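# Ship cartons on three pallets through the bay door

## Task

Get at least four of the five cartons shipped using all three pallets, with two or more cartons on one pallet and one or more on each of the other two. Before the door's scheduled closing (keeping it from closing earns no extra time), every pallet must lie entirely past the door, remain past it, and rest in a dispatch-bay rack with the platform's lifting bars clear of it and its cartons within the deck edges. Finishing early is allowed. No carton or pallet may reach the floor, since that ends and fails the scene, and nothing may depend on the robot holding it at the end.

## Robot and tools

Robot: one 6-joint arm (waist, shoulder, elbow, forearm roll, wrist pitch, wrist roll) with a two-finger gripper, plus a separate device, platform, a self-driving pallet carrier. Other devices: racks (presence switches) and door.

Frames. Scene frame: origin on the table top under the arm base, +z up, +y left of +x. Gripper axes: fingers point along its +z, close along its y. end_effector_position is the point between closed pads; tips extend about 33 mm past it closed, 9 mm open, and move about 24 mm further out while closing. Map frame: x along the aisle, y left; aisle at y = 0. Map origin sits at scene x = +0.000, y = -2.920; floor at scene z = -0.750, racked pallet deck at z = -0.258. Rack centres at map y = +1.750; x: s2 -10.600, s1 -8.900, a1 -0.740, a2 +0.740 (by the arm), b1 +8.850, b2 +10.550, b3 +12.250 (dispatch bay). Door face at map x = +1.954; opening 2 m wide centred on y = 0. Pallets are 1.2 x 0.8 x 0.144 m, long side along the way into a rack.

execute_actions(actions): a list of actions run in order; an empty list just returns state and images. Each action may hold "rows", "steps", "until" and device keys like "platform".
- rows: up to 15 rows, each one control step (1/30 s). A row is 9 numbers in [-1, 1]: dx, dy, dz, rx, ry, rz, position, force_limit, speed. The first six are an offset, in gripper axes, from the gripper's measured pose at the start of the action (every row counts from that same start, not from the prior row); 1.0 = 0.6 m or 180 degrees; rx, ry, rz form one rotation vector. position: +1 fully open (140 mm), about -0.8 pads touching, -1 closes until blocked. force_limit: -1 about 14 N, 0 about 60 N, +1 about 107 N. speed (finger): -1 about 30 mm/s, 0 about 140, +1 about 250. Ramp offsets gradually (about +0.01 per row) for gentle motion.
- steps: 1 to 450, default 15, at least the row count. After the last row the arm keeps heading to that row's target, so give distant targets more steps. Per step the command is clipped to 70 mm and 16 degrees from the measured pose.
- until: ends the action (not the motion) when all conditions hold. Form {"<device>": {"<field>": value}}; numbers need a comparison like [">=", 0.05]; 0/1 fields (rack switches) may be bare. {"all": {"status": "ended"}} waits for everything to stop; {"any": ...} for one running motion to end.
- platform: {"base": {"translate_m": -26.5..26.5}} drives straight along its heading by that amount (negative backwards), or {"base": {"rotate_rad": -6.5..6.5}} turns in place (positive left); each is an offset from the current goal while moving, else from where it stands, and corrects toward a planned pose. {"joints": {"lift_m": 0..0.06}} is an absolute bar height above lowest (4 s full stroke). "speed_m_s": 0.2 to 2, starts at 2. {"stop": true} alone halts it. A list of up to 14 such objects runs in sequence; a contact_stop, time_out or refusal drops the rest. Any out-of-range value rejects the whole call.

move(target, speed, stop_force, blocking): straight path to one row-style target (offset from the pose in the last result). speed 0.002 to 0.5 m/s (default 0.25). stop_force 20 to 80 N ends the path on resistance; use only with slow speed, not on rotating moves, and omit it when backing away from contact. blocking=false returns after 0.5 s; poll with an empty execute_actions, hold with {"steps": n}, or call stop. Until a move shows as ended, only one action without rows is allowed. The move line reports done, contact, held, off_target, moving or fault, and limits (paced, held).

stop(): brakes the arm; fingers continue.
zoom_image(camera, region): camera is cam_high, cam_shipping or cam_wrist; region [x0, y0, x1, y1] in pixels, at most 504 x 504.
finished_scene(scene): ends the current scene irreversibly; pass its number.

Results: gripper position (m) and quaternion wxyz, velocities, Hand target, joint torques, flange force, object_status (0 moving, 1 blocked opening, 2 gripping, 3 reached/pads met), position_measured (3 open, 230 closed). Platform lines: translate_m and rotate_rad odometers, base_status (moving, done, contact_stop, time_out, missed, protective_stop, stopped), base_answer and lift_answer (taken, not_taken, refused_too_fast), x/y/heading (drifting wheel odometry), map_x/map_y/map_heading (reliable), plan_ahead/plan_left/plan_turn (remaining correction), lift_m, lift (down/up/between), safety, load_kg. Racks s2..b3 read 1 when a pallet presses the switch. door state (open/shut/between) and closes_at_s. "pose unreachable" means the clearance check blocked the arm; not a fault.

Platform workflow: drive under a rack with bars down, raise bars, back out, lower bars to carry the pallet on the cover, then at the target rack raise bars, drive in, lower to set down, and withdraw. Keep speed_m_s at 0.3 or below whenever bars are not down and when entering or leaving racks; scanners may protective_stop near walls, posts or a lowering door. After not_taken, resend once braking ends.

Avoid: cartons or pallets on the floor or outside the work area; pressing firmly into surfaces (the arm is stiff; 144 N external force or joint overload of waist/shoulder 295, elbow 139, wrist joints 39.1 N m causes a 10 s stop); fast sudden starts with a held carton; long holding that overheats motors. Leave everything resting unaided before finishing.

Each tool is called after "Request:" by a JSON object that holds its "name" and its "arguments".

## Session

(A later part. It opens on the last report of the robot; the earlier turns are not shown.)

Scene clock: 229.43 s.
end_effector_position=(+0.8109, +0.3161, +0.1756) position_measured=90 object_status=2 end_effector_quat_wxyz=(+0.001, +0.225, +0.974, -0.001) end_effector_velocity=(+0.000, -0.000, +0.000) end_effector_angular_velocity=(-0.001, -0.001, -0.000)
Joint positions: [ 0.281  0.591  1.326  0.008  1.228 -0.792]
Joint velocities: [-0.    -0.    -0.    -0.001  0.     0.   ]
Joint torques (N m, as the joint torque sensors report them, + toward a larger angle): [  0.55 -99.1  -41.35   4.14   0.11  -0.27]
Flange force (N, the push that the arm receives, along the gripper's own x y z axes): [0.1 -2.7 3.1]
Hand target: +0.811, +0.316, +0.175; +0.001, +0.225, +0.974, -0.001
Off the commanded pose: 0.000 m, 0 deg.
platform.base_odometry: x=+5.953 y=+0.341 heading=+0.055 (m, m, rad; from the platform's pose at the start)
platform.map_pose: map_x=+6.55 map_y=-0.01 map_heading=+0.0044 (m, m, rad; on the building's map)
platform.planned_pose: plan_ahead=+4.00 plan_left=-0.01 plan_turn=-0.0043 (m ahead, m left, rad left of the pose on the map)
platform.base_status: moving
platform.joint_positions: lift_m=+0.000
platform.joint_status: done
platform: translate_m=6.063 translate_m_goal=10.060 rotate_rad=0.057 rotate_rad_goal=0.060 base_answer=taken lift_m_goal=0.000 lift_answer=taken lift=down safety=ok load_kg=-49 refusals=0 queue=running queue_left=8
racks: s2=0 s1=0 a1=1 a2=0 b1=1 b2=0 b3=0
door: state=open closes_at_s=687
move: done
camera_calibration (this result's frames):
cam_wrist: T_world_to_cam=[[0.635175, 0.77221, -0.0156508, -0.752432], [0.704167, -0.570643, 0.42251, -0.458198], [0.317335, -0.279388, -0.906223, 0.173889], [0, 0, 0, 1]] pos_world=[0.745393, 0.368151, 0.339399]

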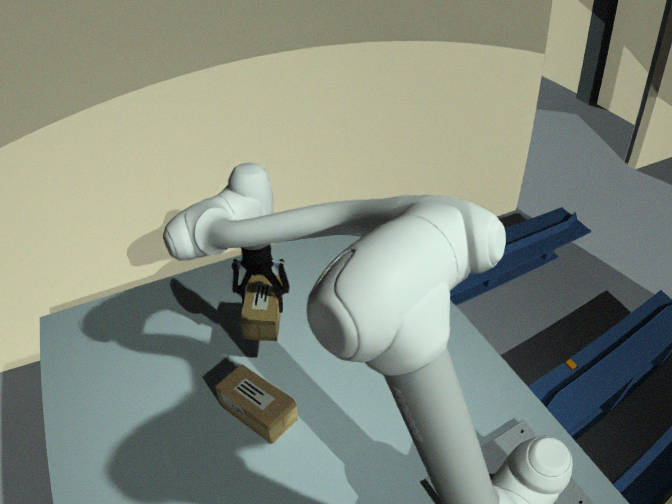

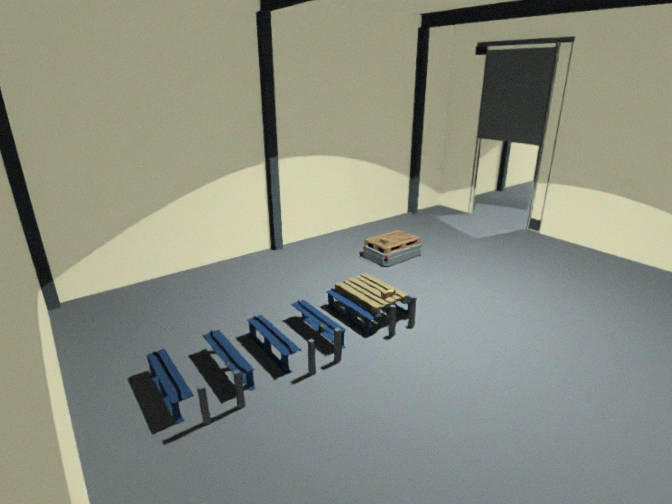

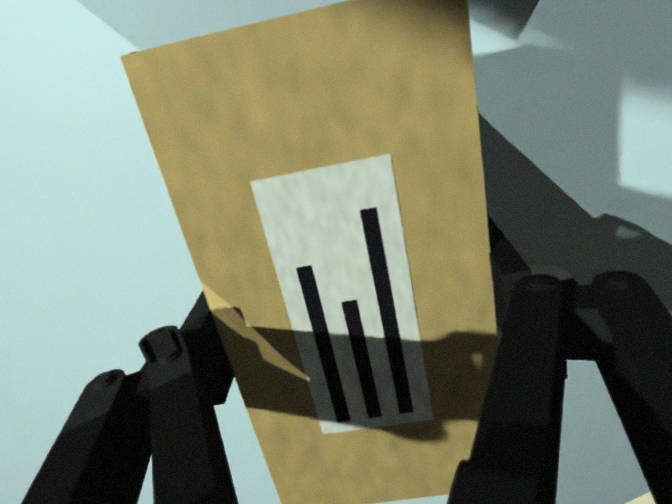

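Request:
{"name": "move", "arguments": {"target": [-0.015,-0.986,0,0,0,-0.144,-1,0.3,0], "speed": 0.3}}

Request:
{"name": "move", "arguments": {"target": [0.983,-0.767,0,0,0,0,-1,0.3,0], "speed": 0.3}}

Request:
{"name": "move", "arguments": {"target": [1.0,-0.067,0.376,0,0,0,-1,0.3,0], "speed": 0.3}}

Scene clock: 245.20 s.
end_effector_position=(+0.5591, -0.2188, +0.1762) position_measured=90 object_status=2 end_effector_quat_wxyz=(+0.001, +0.001, +1.000, -0.001) end_effector_velocity=(-0.000, -0.001, -0.001) end_effector_angular_velocity=(+0.001, +0.002, -0.002)
Joint positions: [-0.479  0.198  1.906  0.003  1.044 -2.003]
Joint velocities: [-0.002  0.002 -0.001 -0.     0.001  0.   ]
Joint torques (N m, as the joint torque sensors report them, + toward a larger angle): [  1.63 -56.2  -37.5    3.89  -0.05  -0.39]
Flange force (N, the push that the arm receives, along the gripper's own x y z axes): [2.3 -2.5 2.5]
Hand target: +0.559, -0.219, +0.176; +0.001, +0.001, +1.000, -0.001
Off the commanded pose: 0.001 m, 0 deg.
platform.base_odometry: x=+9.920 y=+2.278 heading=+1.616 (m, m, rad; from the platform's pose at the start)
platform.map_pose: map_x=+10.55 map_y=+1.75 map_heading=+1.5708 (m, m, rad; on the building's map)
platform.planned_pose: plan_ahead=+0.00 plan_left=+0.00 plan_turn=+0.0000 (m ahead, m left, rad left of the pose on the map)
platform.base_status: moving
platform.joint_positions: lift_m=+0.060
platform.joint_status: done
platform: translate_m=11.811 translate_m_goal=11.811 rotate_rad=1.616 rotate_rad_goal=1.615 base_answer=taken lift_m_goal=0.060 lift_answer=taken lift=up safety=ok load_kg=20 refusals=0 queue=running queue_left=6
racks: s2=0 s1=0 a1=1 a2=0 b1=1 b2=0 b3=0
door: state=open closes_at_s=687
move: done
camera_calibration (this result's frames):
cam_wrist: T_world_to_cam=[[0.233718, 0.972156, -0.0169697, 0.0889955], [0.882785, -0.204852, 0.42276, -0.606283], [0.407513, -0.113787, -0.906083, 0.0906874], [0, 0, 0, 1]] pos_world=[0.477462, -0.200397, 0.339993]

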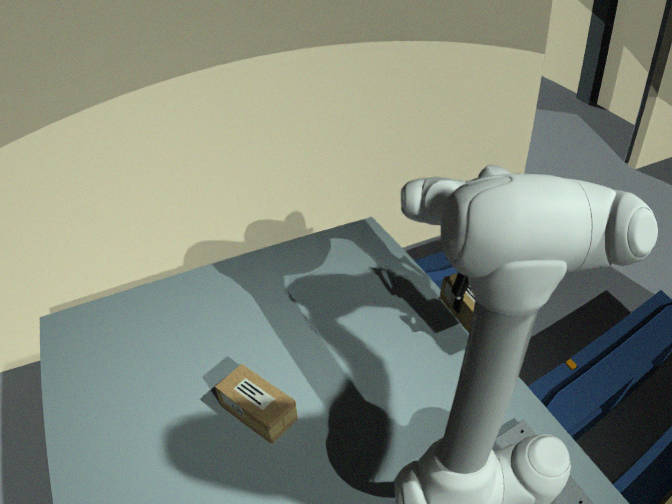

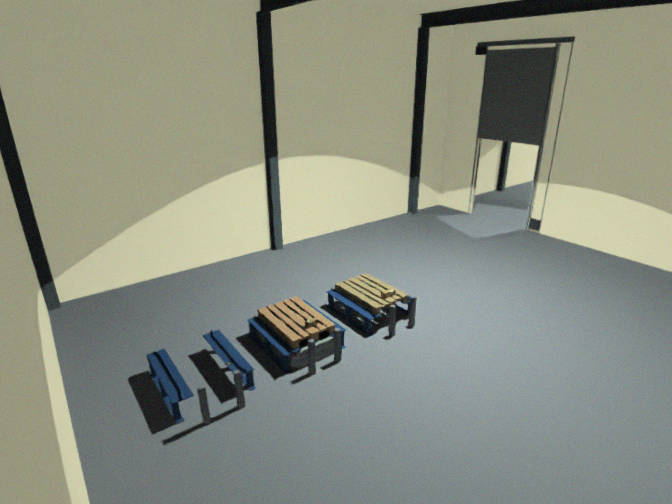

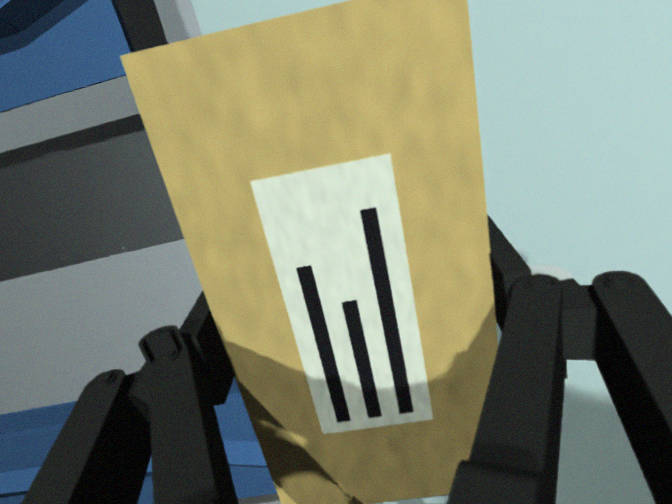

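Scene clock: 248.10 s.
end_effector_position=(-0.0308, -0.6773, +0.1765) position_measured=90 object_status=2 end_effector_quat_wxyz=(+0.001, +0.001, +1.000, -0.001) end_effector_velocity=(-0.001, -0.000, +0.000) end_effector_angular_velocity=(-0.001, -0.000, -0.002)
Joint positions: [-1.709  0.308  1.759 -0.007  1.079 -3.228]
Joint velocities: [-0.001 -0.    -0.     0.    -0.     0.001]
Joint torques (N m, as the joint torque sensors report them, + toward a larger angle): [  2.97 -68.45 -38.26   3.81  -0.06  -0.36]
Flange force (N, the push that the arm receives, along the gripper's own x y z axes): [3.2 2.1 2.0]
Hand target: -0.031, -0.677, +0.176; +0.001, +0.001, +1.000, -0.001
Off the commanded pose: 0.001 m, 0 deg.
platform.base_odometry: x=+9.921 y=+2.265 heading=+1.616 (m, m, rad; from the platform's pose at the start)
platform.map_pose: map_x=+10.55 map_y=+1.74 map_heading=+1.5708 (m, m, rad; on the building's map)
platform.planned_pose: plan_ahead=-1.74 plan_left=+0.00 plan_turn=+0.0000 (m ahead, m left, rad left of the pose on the map)
platform.base_status: moving
platform.joint_positions: lift_m=+0.023
platform.joint_status: moving
platform: translate_m=11.796 translate_m_goal=10.061 rotate_rad=1.616 rotate_rad_goal=1.615 base_answer=taken lift_m_goal=0.000 lift_answer=taken lift=between safety=ok load_kg=-33 refusals=0 queue=running queue_left=4
racks: s2=0 s1=0 a1=1 a2=0 b1=1 b2=1 b3=0
door: state=open closes_at_s=687
move: done
camera_calibration (this result's frames):
cam_wrist: T_world_to_cam=[[0.233665, 0.972159, -0.0175614, 0.672739], [0.882961, -0.204593, 0.422519, -0.179257], [0.407162, -0.114234, -0.906184, 0.278875], [0, 0, 0, 1]] pos_world=[-0.112466, -0.658827, 0.340265]

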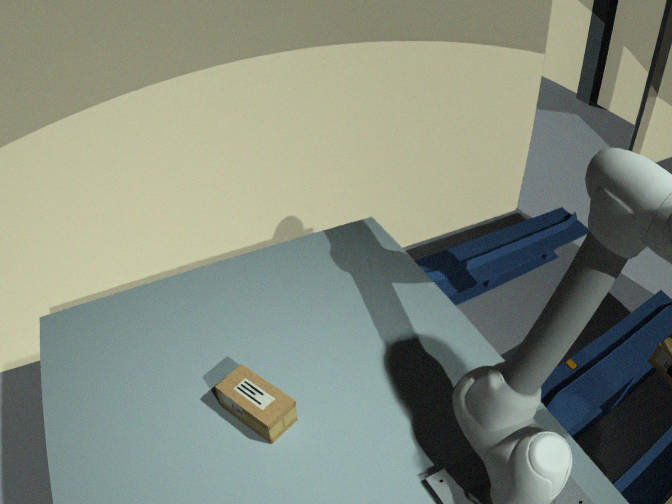

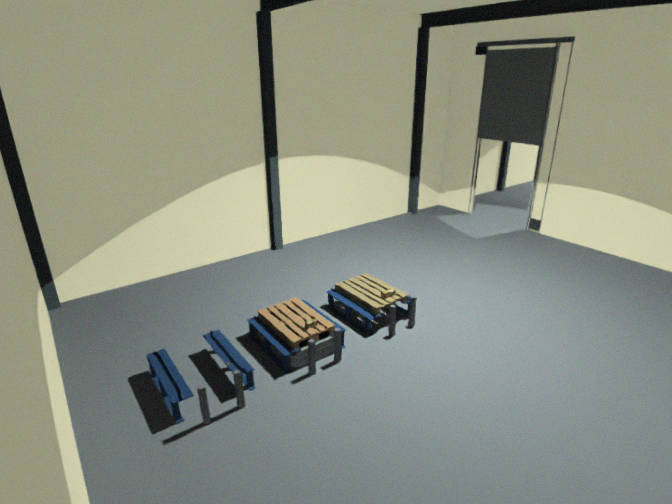

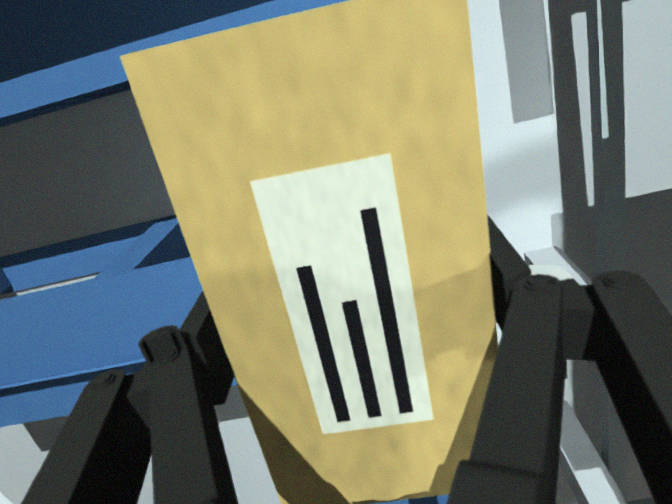

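Scene clock: 250.63 s.
end_effector_position=(-0.6304, -0.7171, -0.0494) position_measured=90 object_status=2 end_effector_quat_wxyz=(+0.001, +0.001, +1.000, -0.001) end_effector_velocity=(-0.000, -0.000, +0.000) end_effector_angular_velocity=(-0.000, -0.000, -0.000)
Joint positions: [-2.373  0.879  1.242 -0.009  1.02  -3.89 ]
Joint velocities: [-0.     0.    -0.001  0.     0.    -0.   ]
Joint torques (N m, as the joint torque sensors report them, + toward a larger angle): [   3.45 -115.78  -37.69    3.78    0.02   -0.36]
Flange force (N, the push that the arm receives, along the gripper's own x y z axes): [-2.6 5.0 1.7]
Hand target: -0.630, -0.717, -0.049; +0.001, +0.001, +1.000, -0.001
Off the commanded pose: 0.001 m, 0 deg.
platform.base_odometry: x=+9.952 y=+1.564 heading=+1.614 (m, m, rad; from the platform's pose at the start)
platform.map_pose: map_x=+10.55 map_y=+1.03 map_heading=+1.5708 (m, m, rad; on the building's map)
platform.planned_pose: plan_ahead=-1.03 plan_left=+0.00 plan_turn=+0.0000 (m ahead, m left, rad left of the pose on the map)
platform.base_status: moving
platform.joint_positions: lift_m=+0.000
platform.joint_status: done
platform: translate_m=11.088 translate_m_goal=10.061 rotate_rad=1.614 rotate_rad_goal=1.615 base_answer=taken lift_m_goal=0.000 lift_answer=taken lift=down safety=ok load_kg=-49 refusals=0 queue=running queue_left=4
racks: s2=0 s1=0 a1=1 a2=0 b1=1 b2=1 b3=0
door: state=open closes_at_s=687
move: done
camera_calibration (this result's frames):
cam_wrist: T_world_to_cam=[[0.233714, 0.972144, -0.0176927, 0.847559], [0.883107, -0.204625, 0.422197, 0.437465], [0.406816, -0.114298, -0.906331, 0.313535], [0, 0, 0, 1]] pos_world=[-0.711966, -0.698597, 0.114466]

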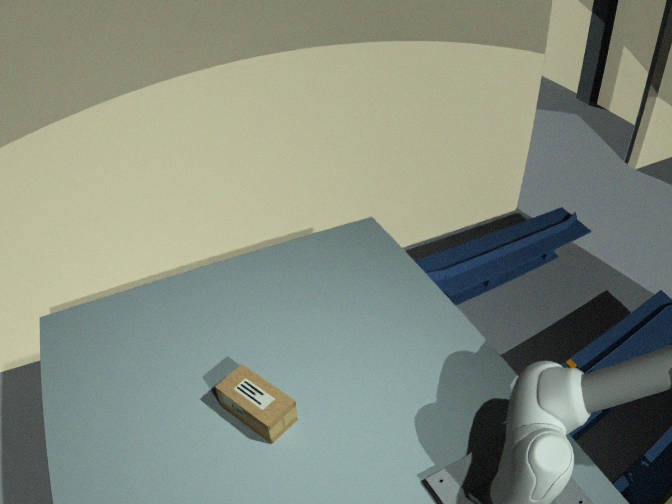

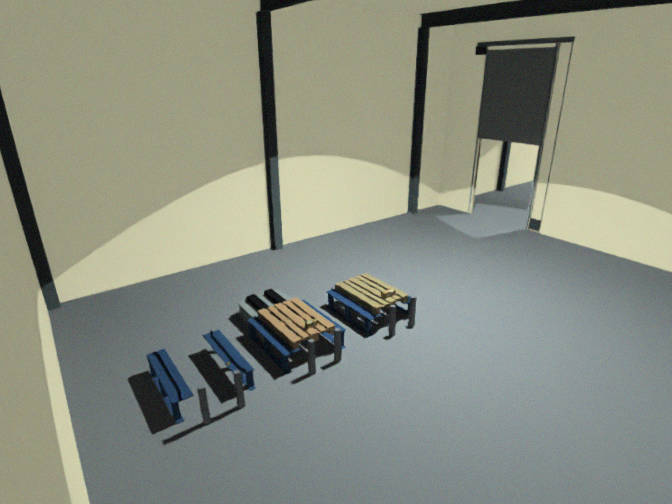

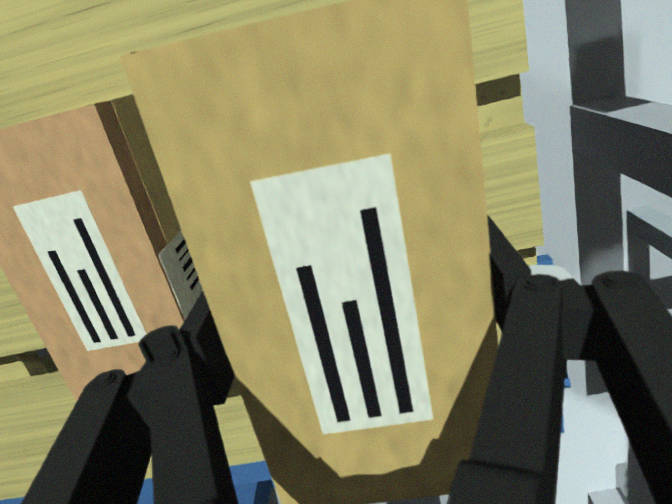

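Request:
{"name": "move", "arguments": {"target": [0,-0.008,0.232,0,0,0,-1,0.3,0], "speed": 0.12}}

Request:
{"name": "move", "arguments": {"target": [0,0,0.06,0,0,0,-1,0.3,0], "speed": 0.01, "stop_force": 20}}

Scene clock: 256.93 s.
end_effector_position=(-0.6303, -0.7223, -0.1885) position_measured=90 object_status=2 end_effector_quat_wxyz=(+0.001, +0.001, +1.000, -0.001) end_effector_velocity=(+0.000, -0.001, +0.001) end_effector_angular_velocity=(-0.001, +0.001, +0.000)
Joint positions: [-2.37   1.023  1.245 -0.01   0.873 -3.886]
Joint velocities: [ 0.001 -0.002  0.    -0.     0.     0.001]
Joint torques (N m, as the joint torque sensors report them, + toward a larger angle): [   2.39 -121.1   -33.55    3.46    0.12   -0.31]
Flange force (N, the push that the arm receives, along the gripper's own x y z axes): [-2.3 3.7 -0.4]
Hand target: -0.630, -0.722, -0.188; +0.001, +0.001, +1.000, -0.001
Off the commanded pose: 0.000 m, 0 deg.
platform.base_odometry: x=+9.998 y=+0.528 heading=+0.564 (m, m, rad; from the platform's pose at the start)
platform.map_pose: map_x=+10.55 map_y=-0.01 map_heading=+0.5018 (m, m, rad; on the building's map)
platform.planned_pose: plan_ahead=+0.00 plan_left=+0.01 plan_turn=-0.5018 (m ahead, m left, rad left of the pose on the map)
platform.base_status: moving
platform.joint_positions: lift_m=+0.000
platform.joint_status: done
platform: translate_m=10.061 translate_m_goal=10.061 rotate_rad=0.548 rotate_rad_goal=0.044 base_answer=taken lift_m_goal=0.000 lift_answer=taken lift=down safety=ok load_kg=-49 refusals=0 queue=running queue_left=3
racks: s2=0 s1=0 a1=1 a2=0 b1=1 b2=1 b3=0
door: state=open closes_at_s=687
move: done
camera_calibration (this result's frames):
cam_wrist: T_world_to_cam=[[0.233701, 0.972148, -0.0176895, 0.850115], [0.88314, -0.204622, 0.422131, 0.495094], [0.406754, -0.114275, -0.906362, 0.186798], [0, 0, 0, 1]] pos_world=[-0.711891, -0.703783, -0.0246497]

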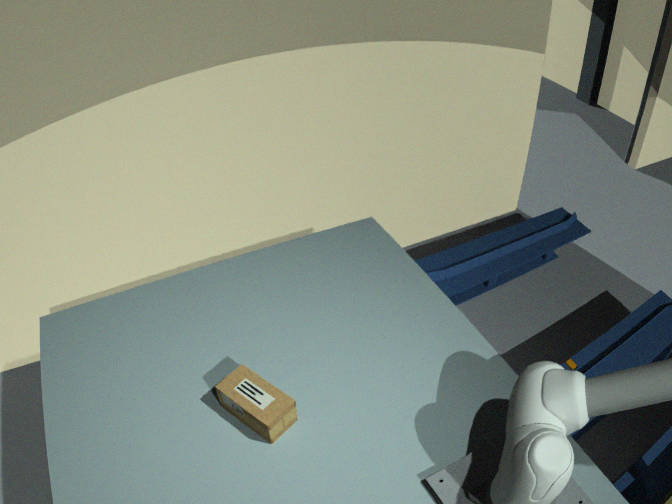

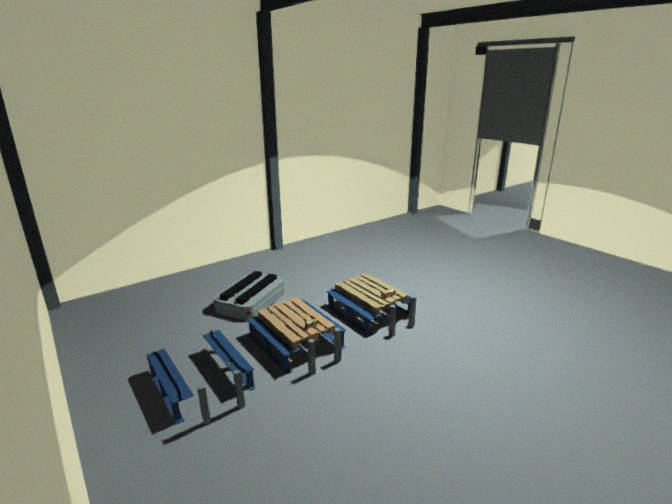

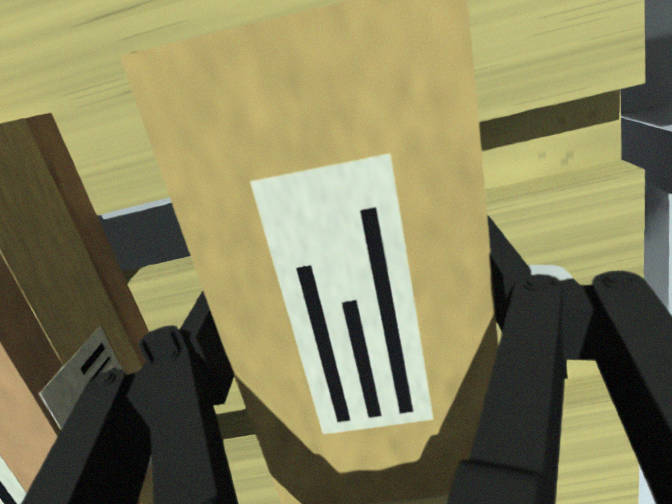

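Scene clock: 258.63 s.
end_effector_position=(-0.6305, -0.7224, -0.2021) position_measured=90 object_status=2 end_effector_quat_wxyz=(+0.000, +0.001, +1.000, -0.001) end_effector_velocity=(+0.001, -0.000, +0.001) end_effector_angular_velocity=(+0.000, -0.001, -0.000)
Joint positions: [-2.37   1.038  1.243 -0.011  0.859 -3.886]
Joint velocities: [ 0.001 -0.001 -0.     0.001  0.002  0.001]
Joint torques (N m, as the joint torque sensors report them, + toward a larger angle): [  1.45 -92.29 -22.66   2.99  -1.09  -0.07]
Flange force (N, the push that the arm receives, along the gripper's own x y z axes): [-5.3 6.9 -31.4]
Hand target: -0.630, -0.722, -0.202; +0.000, +0.001, +1.000, -0.001
Off the commanded pose: 0.022 m, 0 deg.
platform.base_odometry: x=+9.994 y=+0.528 heading=+0.044 (m, m, rad; from the platform's pose at the start)
platform.map_pose: map_x=+10.54 map_y=-0.01 map_heading=-0.0044 (m, m, rad; on the building's map)
platform.planned_pose: plan_ahead=-11.28 plan_left=-0.04 plan_turn=+0.0044 (m ahead, m left, rad left of the pose on the map)
platform.base_status: moving
platform.joint_positions: lift_m=+0.000
platform.joint_status: done
platform: translate_m=10.055 translate_m_goal=-1.229 rotate_rad=0.042 rotate_rad_goal=0.042 base_answer=taken lift_m_goal=0.000 lift_answer=taken lift=down safety=ok load_kg=-49 refusals=0 queue=running queue_left=2
racks: s2=0 s1=0 a1=1 a2=0 b1=1 b2=1 b3=0
door: state=open closes_at_s=687
move: contact
camera_calibration (this result's frames):
cam_wrist: T_world_to_cam=[[0.233717, 0.972138, -0.0179808, 0.850018], [0.883237, -0.204539, 0.421966, 0.501037], [0.406532, -0.114502, -0.906433, 0.174148], [0, 0, 0, 1]] pos_world=[-0.711995, -0.703913, -0.0382831]

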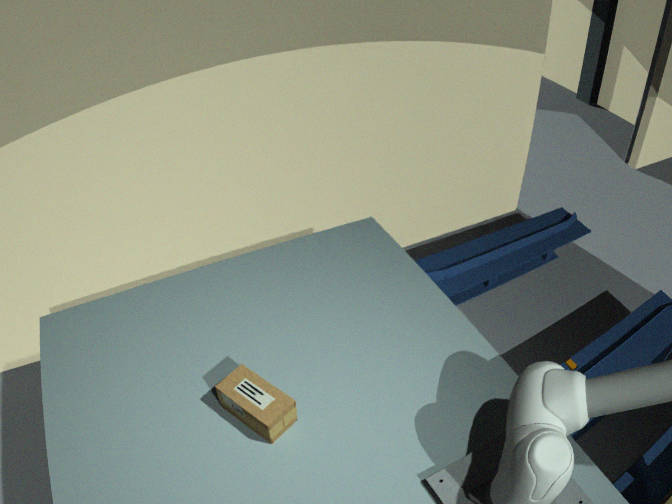

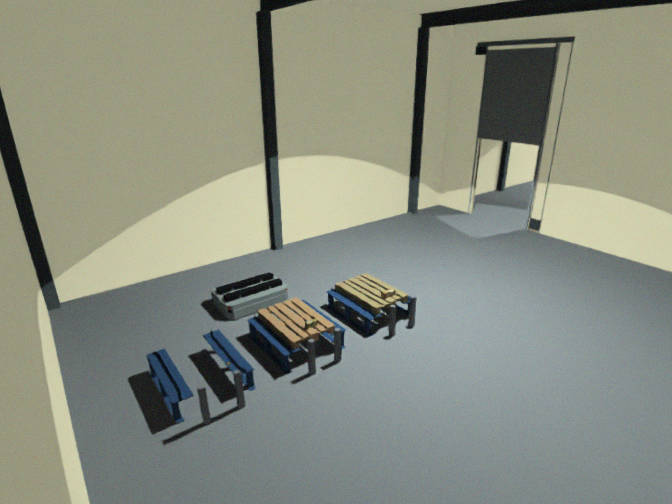

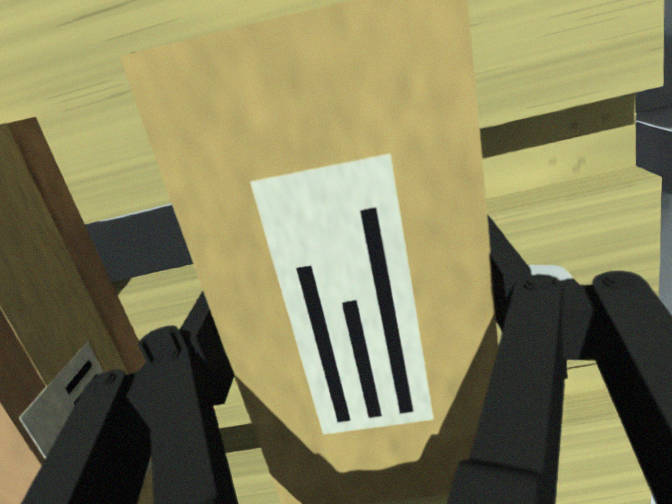

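Request:
{"name": "execute_actions", "arguments": {"actions": [{"rows":[[0,0,-0.002,0,0,0,0.7,0,0]],"steps":12}]}}

Request:
{"name": "move", "arguments": {"target": [0,0,-0.3,0,0,0,0.7,0,0], "speed": 0.15}}

Scene clock: 260.77 s.
end_effector_position=(-0.6305, -0.7224, -0.2010) position_measured=41 object_status=0 end_effector_quat_wxyz=(+0.000, +0.001, +1.000, -0.001) end_effector_velocity=(+0.001, -0.000, -0.001) end_effector_angular_velocity=(+0.001, -0.001, +0.000)
Joint positions: [-2.37   1.037  1.244 -0.011  0.86  -3.886]
Joint velocities: [ 0.001  0.001 -0.    -0.    -0.     0.001]
Joint torques (N m, as the joint torque sensors report them, + toward a larger angle): [   3.28 -119.62  -32.67    3.46    0.05   -0.28]
Flange force (N, the push that the arm receives, along the gripper's own x y z axes): [-1.9 4.2 -0.4]
Hand target: -0.630, -0.722, -0.201; +0.000, +0.001, +1.000, -0.001
Off the commanded pose: 0.000 m, 0 deg.
platform.base_odometry: x=+9.035 y=+0.486 heading=+0.048 (m, m, rad; from the platform's pose at the start)
platform.map_pose: map_x=+9.56 map_y=+0.00 map_heading=+0.0000 (m, m, rad; on the building's map)
platform.planned_pose: plan_ahead=-10.30 plan_left=+0.00 plan_turn=+0.0000 (m ahead, m left, rad left of the pose on the map)
platform.base_status: moving
platform.joint_positions: lift_m=+0.000
platform.joint_status: done
platform: translate_m=9.069 translate_m_goal=-1.229 rotate_rad=0.048 rotate_rad_goal=0.050 base_answer=taken lift_m_goal=0.000 lift_answer=taken lift=down safety=ok load_kg=-49 refusals=0 queue=running queue_left=2
racks: s2=0 s1=0 a1=1 a2=0 b1=1 b2=1 b3=0
door: state=open closes_at_s=687
camera_calibration (this result's frames):
cam_wrist: T_world_to_cam=[[0.233716, 0.97214, -0.01789, 0.850017], [0.883211, -0.20457, 0.422005, 0.500506], [0.406589, -0.11443, -0.906417, 0.175272], [0, 0, 0, 1]] pos_world=[-0.711979, -0.70389, -0.03714]

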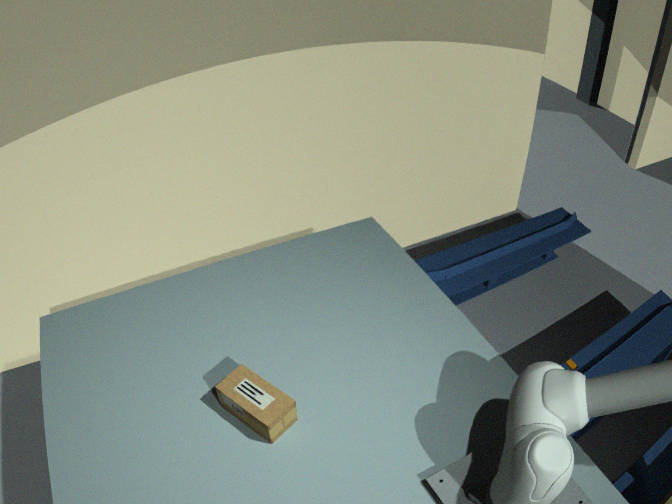

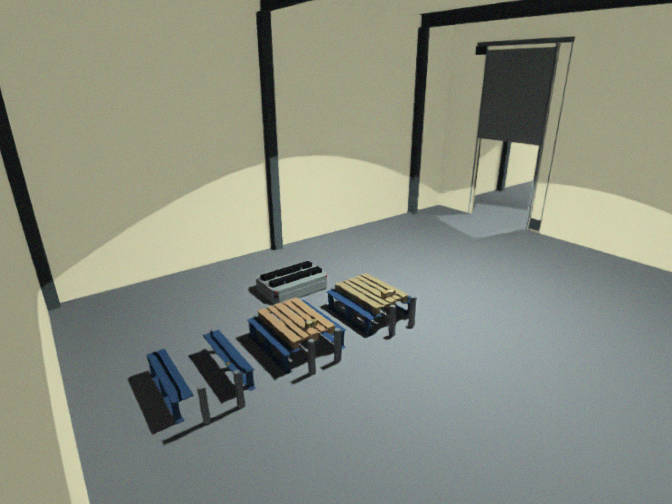

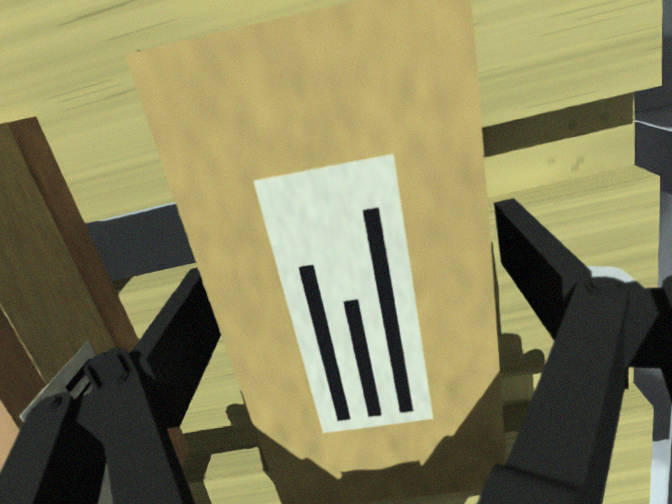

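Scene clock: 262.30 s.
end_effector_position=(-0.6305, -0.7219, -0.0210) position_measured=41 object_status=3 end_effector_quat_wxyz=(+0.000, +0.001, +1.000, -0.001) end_effector_velocity=(+0.000, -0.000, +0.001) end_effector_angular_velocity=(-0.000, -0.000, +0.000)
Joint positions: [-2.369  0.86   1.221 -0.009  1.059 -3.887]
Joint velocities: [ 0.    -0.001  0.     0.001  0.001 -0.   ]
Joint torques (N m, as the joint torque sensors report them, + toward a larger angle): [   2.51 -116.09  -38.      4.04   -0.05   -0.29]
Flange force (N, the push that the arm receives, along the gripper's own x y z axes): [-1.2 3.5 -0.2]
Hand target: -0.631, -0.722, -0.021; +0.000, +0.001, +1.000, -0.001
Off the commanded pose: 0.000 m, 0 deg.
platform.base_odometry: x=+7.306 y=+0.401 heading=+0.050 (m, m, rad; from the platform's pose at the start)
platform.map_pose: map_x=+7.81 map_y=+0.00 map_heading=+0.0000 (m, m, rad; on the building's map)
platform.planned_pose: plan_ahead=-8.55 plan_left=+0.00 plan_turn=+0.0000 (m ahead, m left, rad left of the pose on the map)
platform.base_status: moving
platform.joint_positions: lift_m=+0.000
platform.joint_status: done
platform: translate_m=7.319 translate_m_goal=-1.229 rotate_rad=0.050 rotate_rad_goal=0.051 base_answer=taken lift_m_goal=0.000 lift_answer=taken lift=down safety=ok load_kg=-49 refusals=0 queue=running queue_left=2
racks: s2=0 s1=0 a1=1 a2=0 b1=1 b2=1 b3=0
door: state=open closes_at_s=687
move: done
camera_calibration (this result's frames):
cam_wrist: T_world_to_cam=[[0.233703, 0.972141, -0.0180191, 0.852794], [0.883211, -0.204502, 0.42204, 0.424761], [0.406597, -0.114547, -0.906398, 0.338443], [0, 0, 0, 1]] pos_world=[-0.712064, -0.703404, 0.142865]

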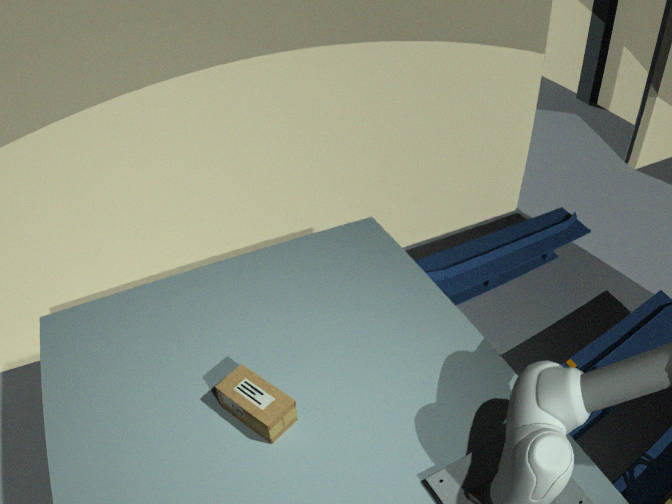

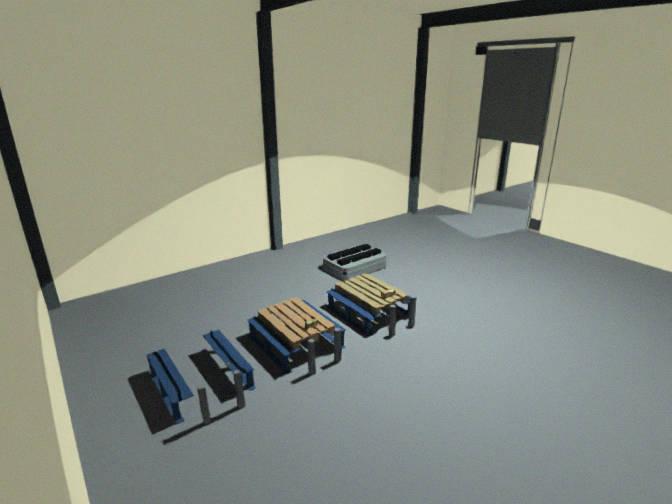

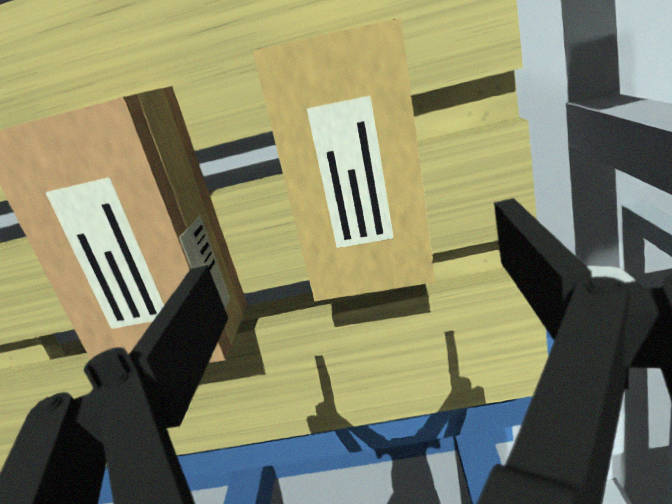

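Request:
{"name": "move", "arguments": {"target": [-0.5,0.55,-0.55,0,0,0,0.7,0,0], "speed": 0.2}}

Request:
{"name": "execute_actions", "arguments": {"actions": [{"steps":450,"until":{"all":{"status":"ended"}}},{"steps":300,"until":{"all":{"status":"ended"}}},{"platform":[{"joints":{"lift_m":0.06}},{"base":{"translate_m":-1.75},"speed_m_s":0.3},{"base":{"rotate_rad":-1.5708},"joints":{"lift_m":0},"speed_m_s":2},{"base":{"translate_m":12.99},"speed_m_s":2},{"base":{"rotate_rad":1.5708},"joints":{"lift_m":0.06},"speed_m_s":2},{"base":{"translate_m":1.75},"speed_m_s":0.3},{"joints":{"lift_m":0}}],"steps":2}]}}

Scene clock: 268.67 s.
end_effector_position=(-0.3299, -0.3916, +0.3078) position_measured=41 object_status=3 end_effector_quat_wxyz=(+0.000, +0.001, +1.000, -0.001) end_effector_velocity=(-0.000, +0.000, +0.000) end_effector_angular_velocity=(-0.000, -0.000, -0.000)
Joint positions: [-2.374 -0.04   1.9   -0.008  1.281 -3.894]
Joint velocities: [-0.001 -0.     0.     0.     0.    -0.001]
Joint torques (N m, as the joint torque sensors report them, + toward a larger angle): [  2.37 -35.08 -40.89   4.34  -0.08  -0.2 ]
Flange force (N, the push that the arm receives, along the gripper's own x y z axes): [1.5 4.5 1.0]
Hand target: -0.330, -0.392, +0.308; +0.000, +0.001, +1.000, -0.001
Off the commanded pose: 0.001 m, 0 deg.
platform.base_odometry: x=-1.141 y=+0.007 heading=+0.045 (m, m, rad; from the platform's pose at the start)
platform.map_pose: map_x=-0.62 map_y=+0.00 map_heading=+0.0000 (m, m, rad; on the building's map)
platform.planned_pose: plan_ahead=-0.12 plan_left=+0.00 plan_turn=+0.0000 (m ahead, m left, rad left of the pose on the map)
platform.base_status: moving
platform.joint_positions: lift_m=+0.000
platform.joint_status: done
platform: translate_m=-1.101 translate_m_goal=-1.229 rotate_rad=0.045 rotate_rad_goal=0.046 base_answer=taken lift_m_goal=0.000 lift_answer=taken lift=down safety=ok load_kg=-49 refusals=0 queue=running queue_left=2
racks: s2=0 s1=0 a1=1 a2=0 b1=1 b2=1 b3=0
door: state=open closes_at_s=687
move: done
camera_calibration (this result's frames):
cam_wrist: T_world_to_cam=[[0.233684, 0.972146, -0.018025, 0.467339], [0.883196, -0.204476, 0.422084, 0.0880505], [0.406641, -0.114554, -0.906378, 0.552074], [0, 0, 0, 1]] pos_world=[-0.411471, -0.373076, 0.471646]

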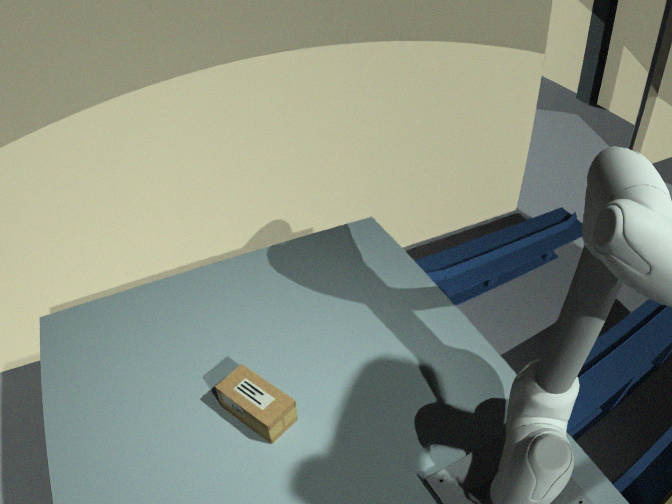

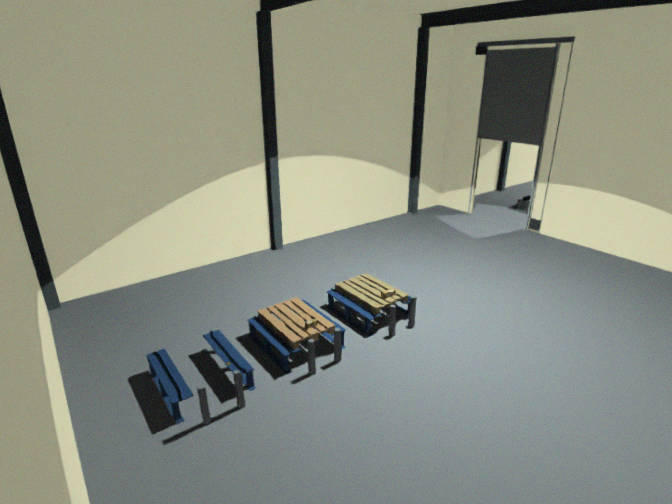

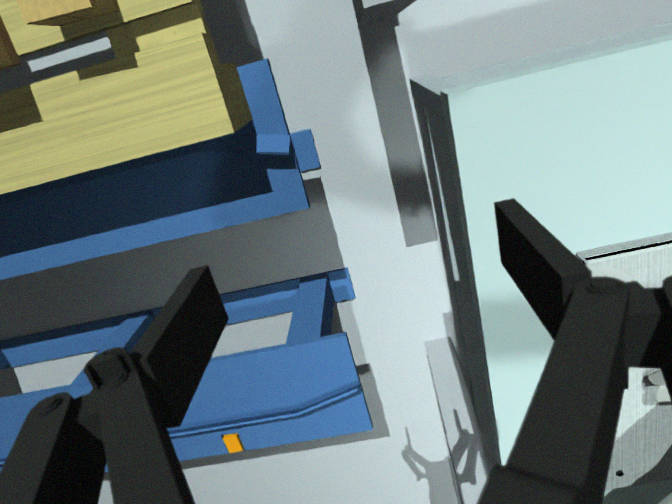

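Scene clock: 280.57 s.
end_effector_position=(-0.3300, -0.3916, +0.3078) position_measured=41 object_status=3 end_effector_quat_wxyz=(+0.000, +0.001, +1.000, -0.001) end_effector_velocity=(+0.000, -0.000, -0.000) end_effector_angular_velocity=(-0.000, -0.000, +0.001)
Joint positions: [-2.374 -0.04   1.9   -0.008  1.281 -3.894]
Joint velocities: [-0.     0.    -0.     0.001 -0.    -0.001]
Joint torques (N m, as the joint torque sensors report them, + toward a larger angle): [  1.48 -35.89 -40.42   4.26  -0.01  -0.36]
Flange force (N, the push that the arm receives, along the gripper's own x y z axes): [0.8 1.4 0.8]
Flange force at the end of the 1st action (N, along the gripper's axes at the end of the call): [1.8 3.6 0.4]
Flange force at the end of the 2nd action (N, along the gripper's axes at the end of the call): [-0.5 3.0 2.0]
Hand target: -0.330, -0.392, +0.308; +0.000, +0.001, +1.000, -0.001
Off the commanded pose: 0.001 m, 0 deg.
platform.base_odometry: x=-1.350 y=+1.750 heading=+1.616 (m, m, rad; from the platform's pose at the start)
platform.map_pose: map_x=-0.74 map_y=+1.75 map_heading=+1.5708 (m, m, rad; on the building's map)
platform.planned_pose: plan_ahead=+0.00 plan_left=+0.00 plan_turn=+0.0000 (m ahead, m left, rad left of the pose on the map)
platform.base_status: done
platform.joint_positions: lift_m=+0.025
platform.joint_status: moving
platform: translate_m=0.531 translate_m_goal=0.531 rotate_rad=1.616 rotate_rad_goal=1.615 base_answer=taken lift_m_goal=0.060 lift_answer=taken lift=between safety=ok load_kg=1 refusals=0 queue=running queue_left=6
racks: s2=0 s1=0 a1=1 a2=0 b1=1 b2=1 b3=0
door: state=open closes_at_s=687
camera_calibration (this result's frames):
cam_wrist: T_world_to_cam=[[0.233655, 0.972152, -0.018028, 0.467343], [0.883216, -0.204452, 0.422053, 0.088073], [0.406614, -0.114537, -0.906392, 0.552091], [0, 0, 0, 1]] pos_world=[-0.411473, -0.373087, 0.471665]

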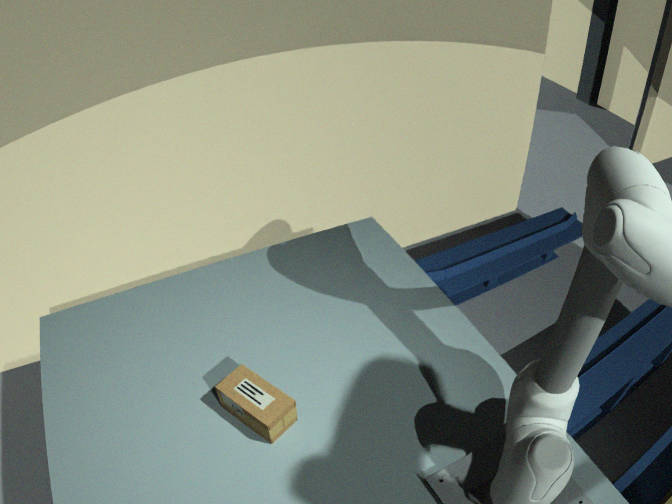

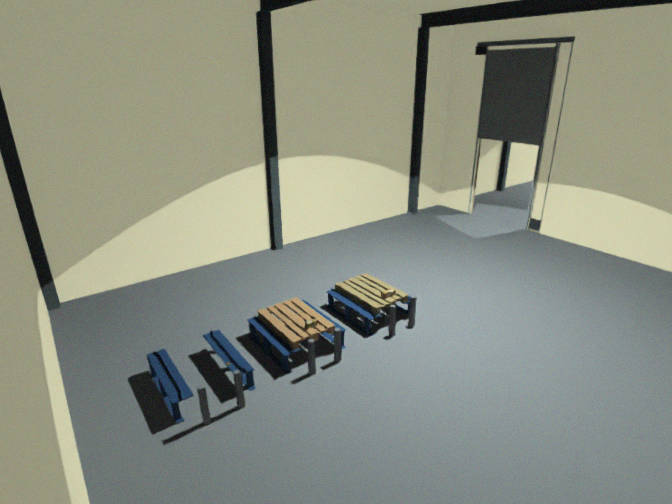

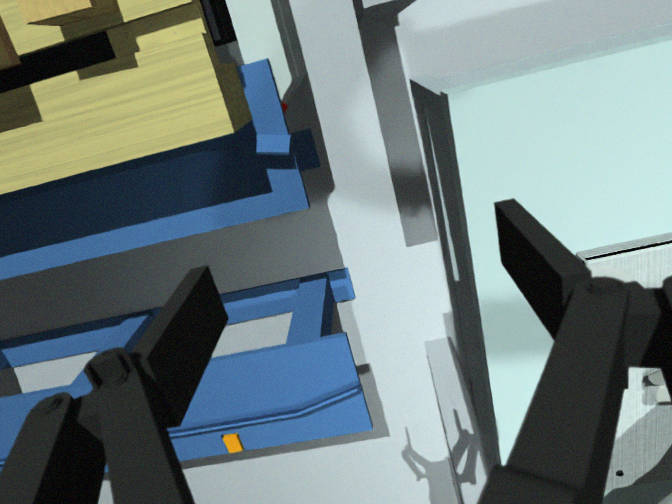

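Request:
{"name": "zoom_image", "arguments": {"camera": "cam_shipping", "region": [230, 250, 440, 390]}}

Region (230, 250, 440, 390) of cam_shipping's 672x504 image, scaled by 2.400, with more detail than that image has.

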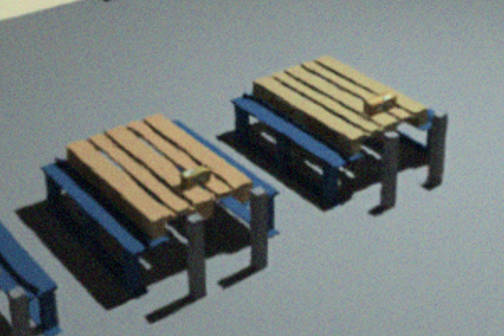

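Request:
{"name": "execute_actions", "arguments": {"actions": [{"steps":450,"until":{"all":{"status":"ended"}}},{"steps":450,"until":{"all":{"status":"ended"}}},{"steps":450,"until":{"all":{"status":"ended"}}}]}}

Scene clock: 320.60 s.
end_effector_position=(-0.3300, -0.3916, +0.3078) position_measured=41 object_status=3 end_effector_quat_wxyz=(+0.000, +0.001, +1.000, -0.001) end_effector_velocity=(+0.000, +0.000, +0.001) end_effector_angular_velocity=(-0.002, +0.002, -0.000)
Joint positions: [-2.374 -0.04   1.9   -0.008  1.281 -3.894]
Joint velocities: [-0.    -0.002  0.    -0.    -0.    -0.   ]
Joint torques (N m, as the joint torque sensors report them, + toward a larger angle): [  1.58 -34.86 -40.55   4.17   0.15  -0.28]
Flange force (N, the push that the arm receives, along the gripper's own x y z axes): [-0.7 3.3 0.5]
Flange force at the end of the 1st action (N, along the gripper's axes at the end of the call): [-0.6 2.1 0.0]
Flange force at the end of the 2nd action (N, along the gripper's axes at the end of the call): [-0.3 3.4 0.7]
Hand target: -0.330, -0.392, +0.308; +0.000, +0.001, +1.000, -0.001
Off the commanded pose: 0.001 m, 0 deg.
platform.base_odometry: x=+11.624 y=+2.367 heading=+1.615 (m, m, rad; from the platform's pose at the start)
platform.map_pose: map_x=+12.26 map_y=+1.75 map_heading=+1.5708 (m, m, rad; on the building's map)
platform.planned_pose: plan_ahead=+0.00 plan_left=+0.01 plan_turn=+0.0000 (m ahead, m left, rad left of the pose on the map)
platform.base_status: done
platform.joint_positions: lift_m=+0.000
platform.joint_status: done
platform: translate_m=13.521 translate_m_goal=13.521 rotate_rad=1.615 rotate_rad_goal=1.614 base_answer=taken lift_m_goal=0.000 lift_answer=taken lift=down safety=ok load_kg=-49 refusals=0 queue=done queue_left=0
racks: s2=0 s1=0 a1=0 a2=0 b1=1 b2=1 b3=1
door: state=open closes_at_s=687
camera_calibration (this result's frames):
cam_wrist: T_world_to_cam=[[0.233654, 0.972153, -0.0180291, 0.467343], [0.883216, -0.204452, 0.422052, 0.0880731], [0.406613, -0.114538, -0.906392, 0.552091], [0, 0, 0, 1]] pos_world=[-0.411472, -0.373087, 0.471666]

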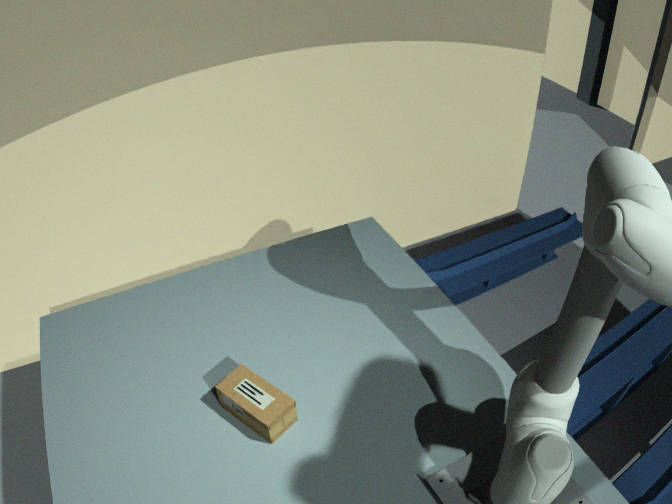

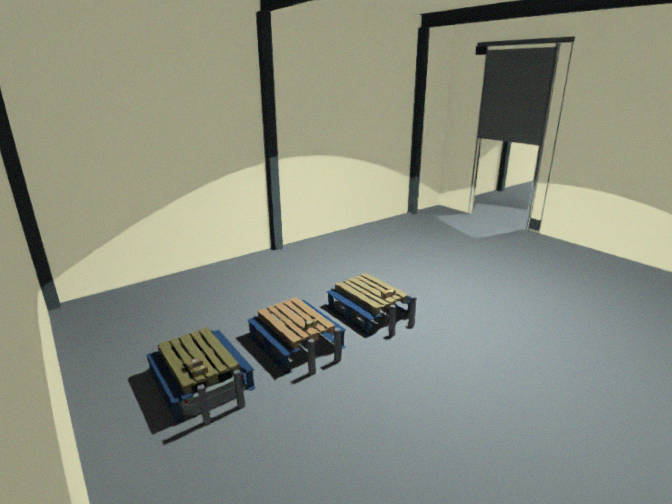

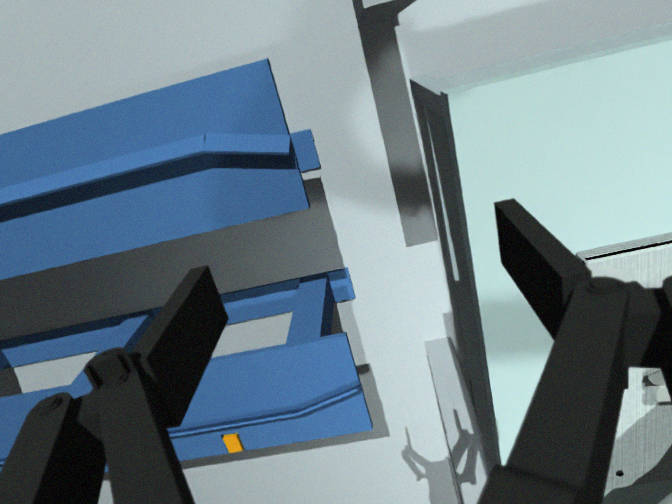

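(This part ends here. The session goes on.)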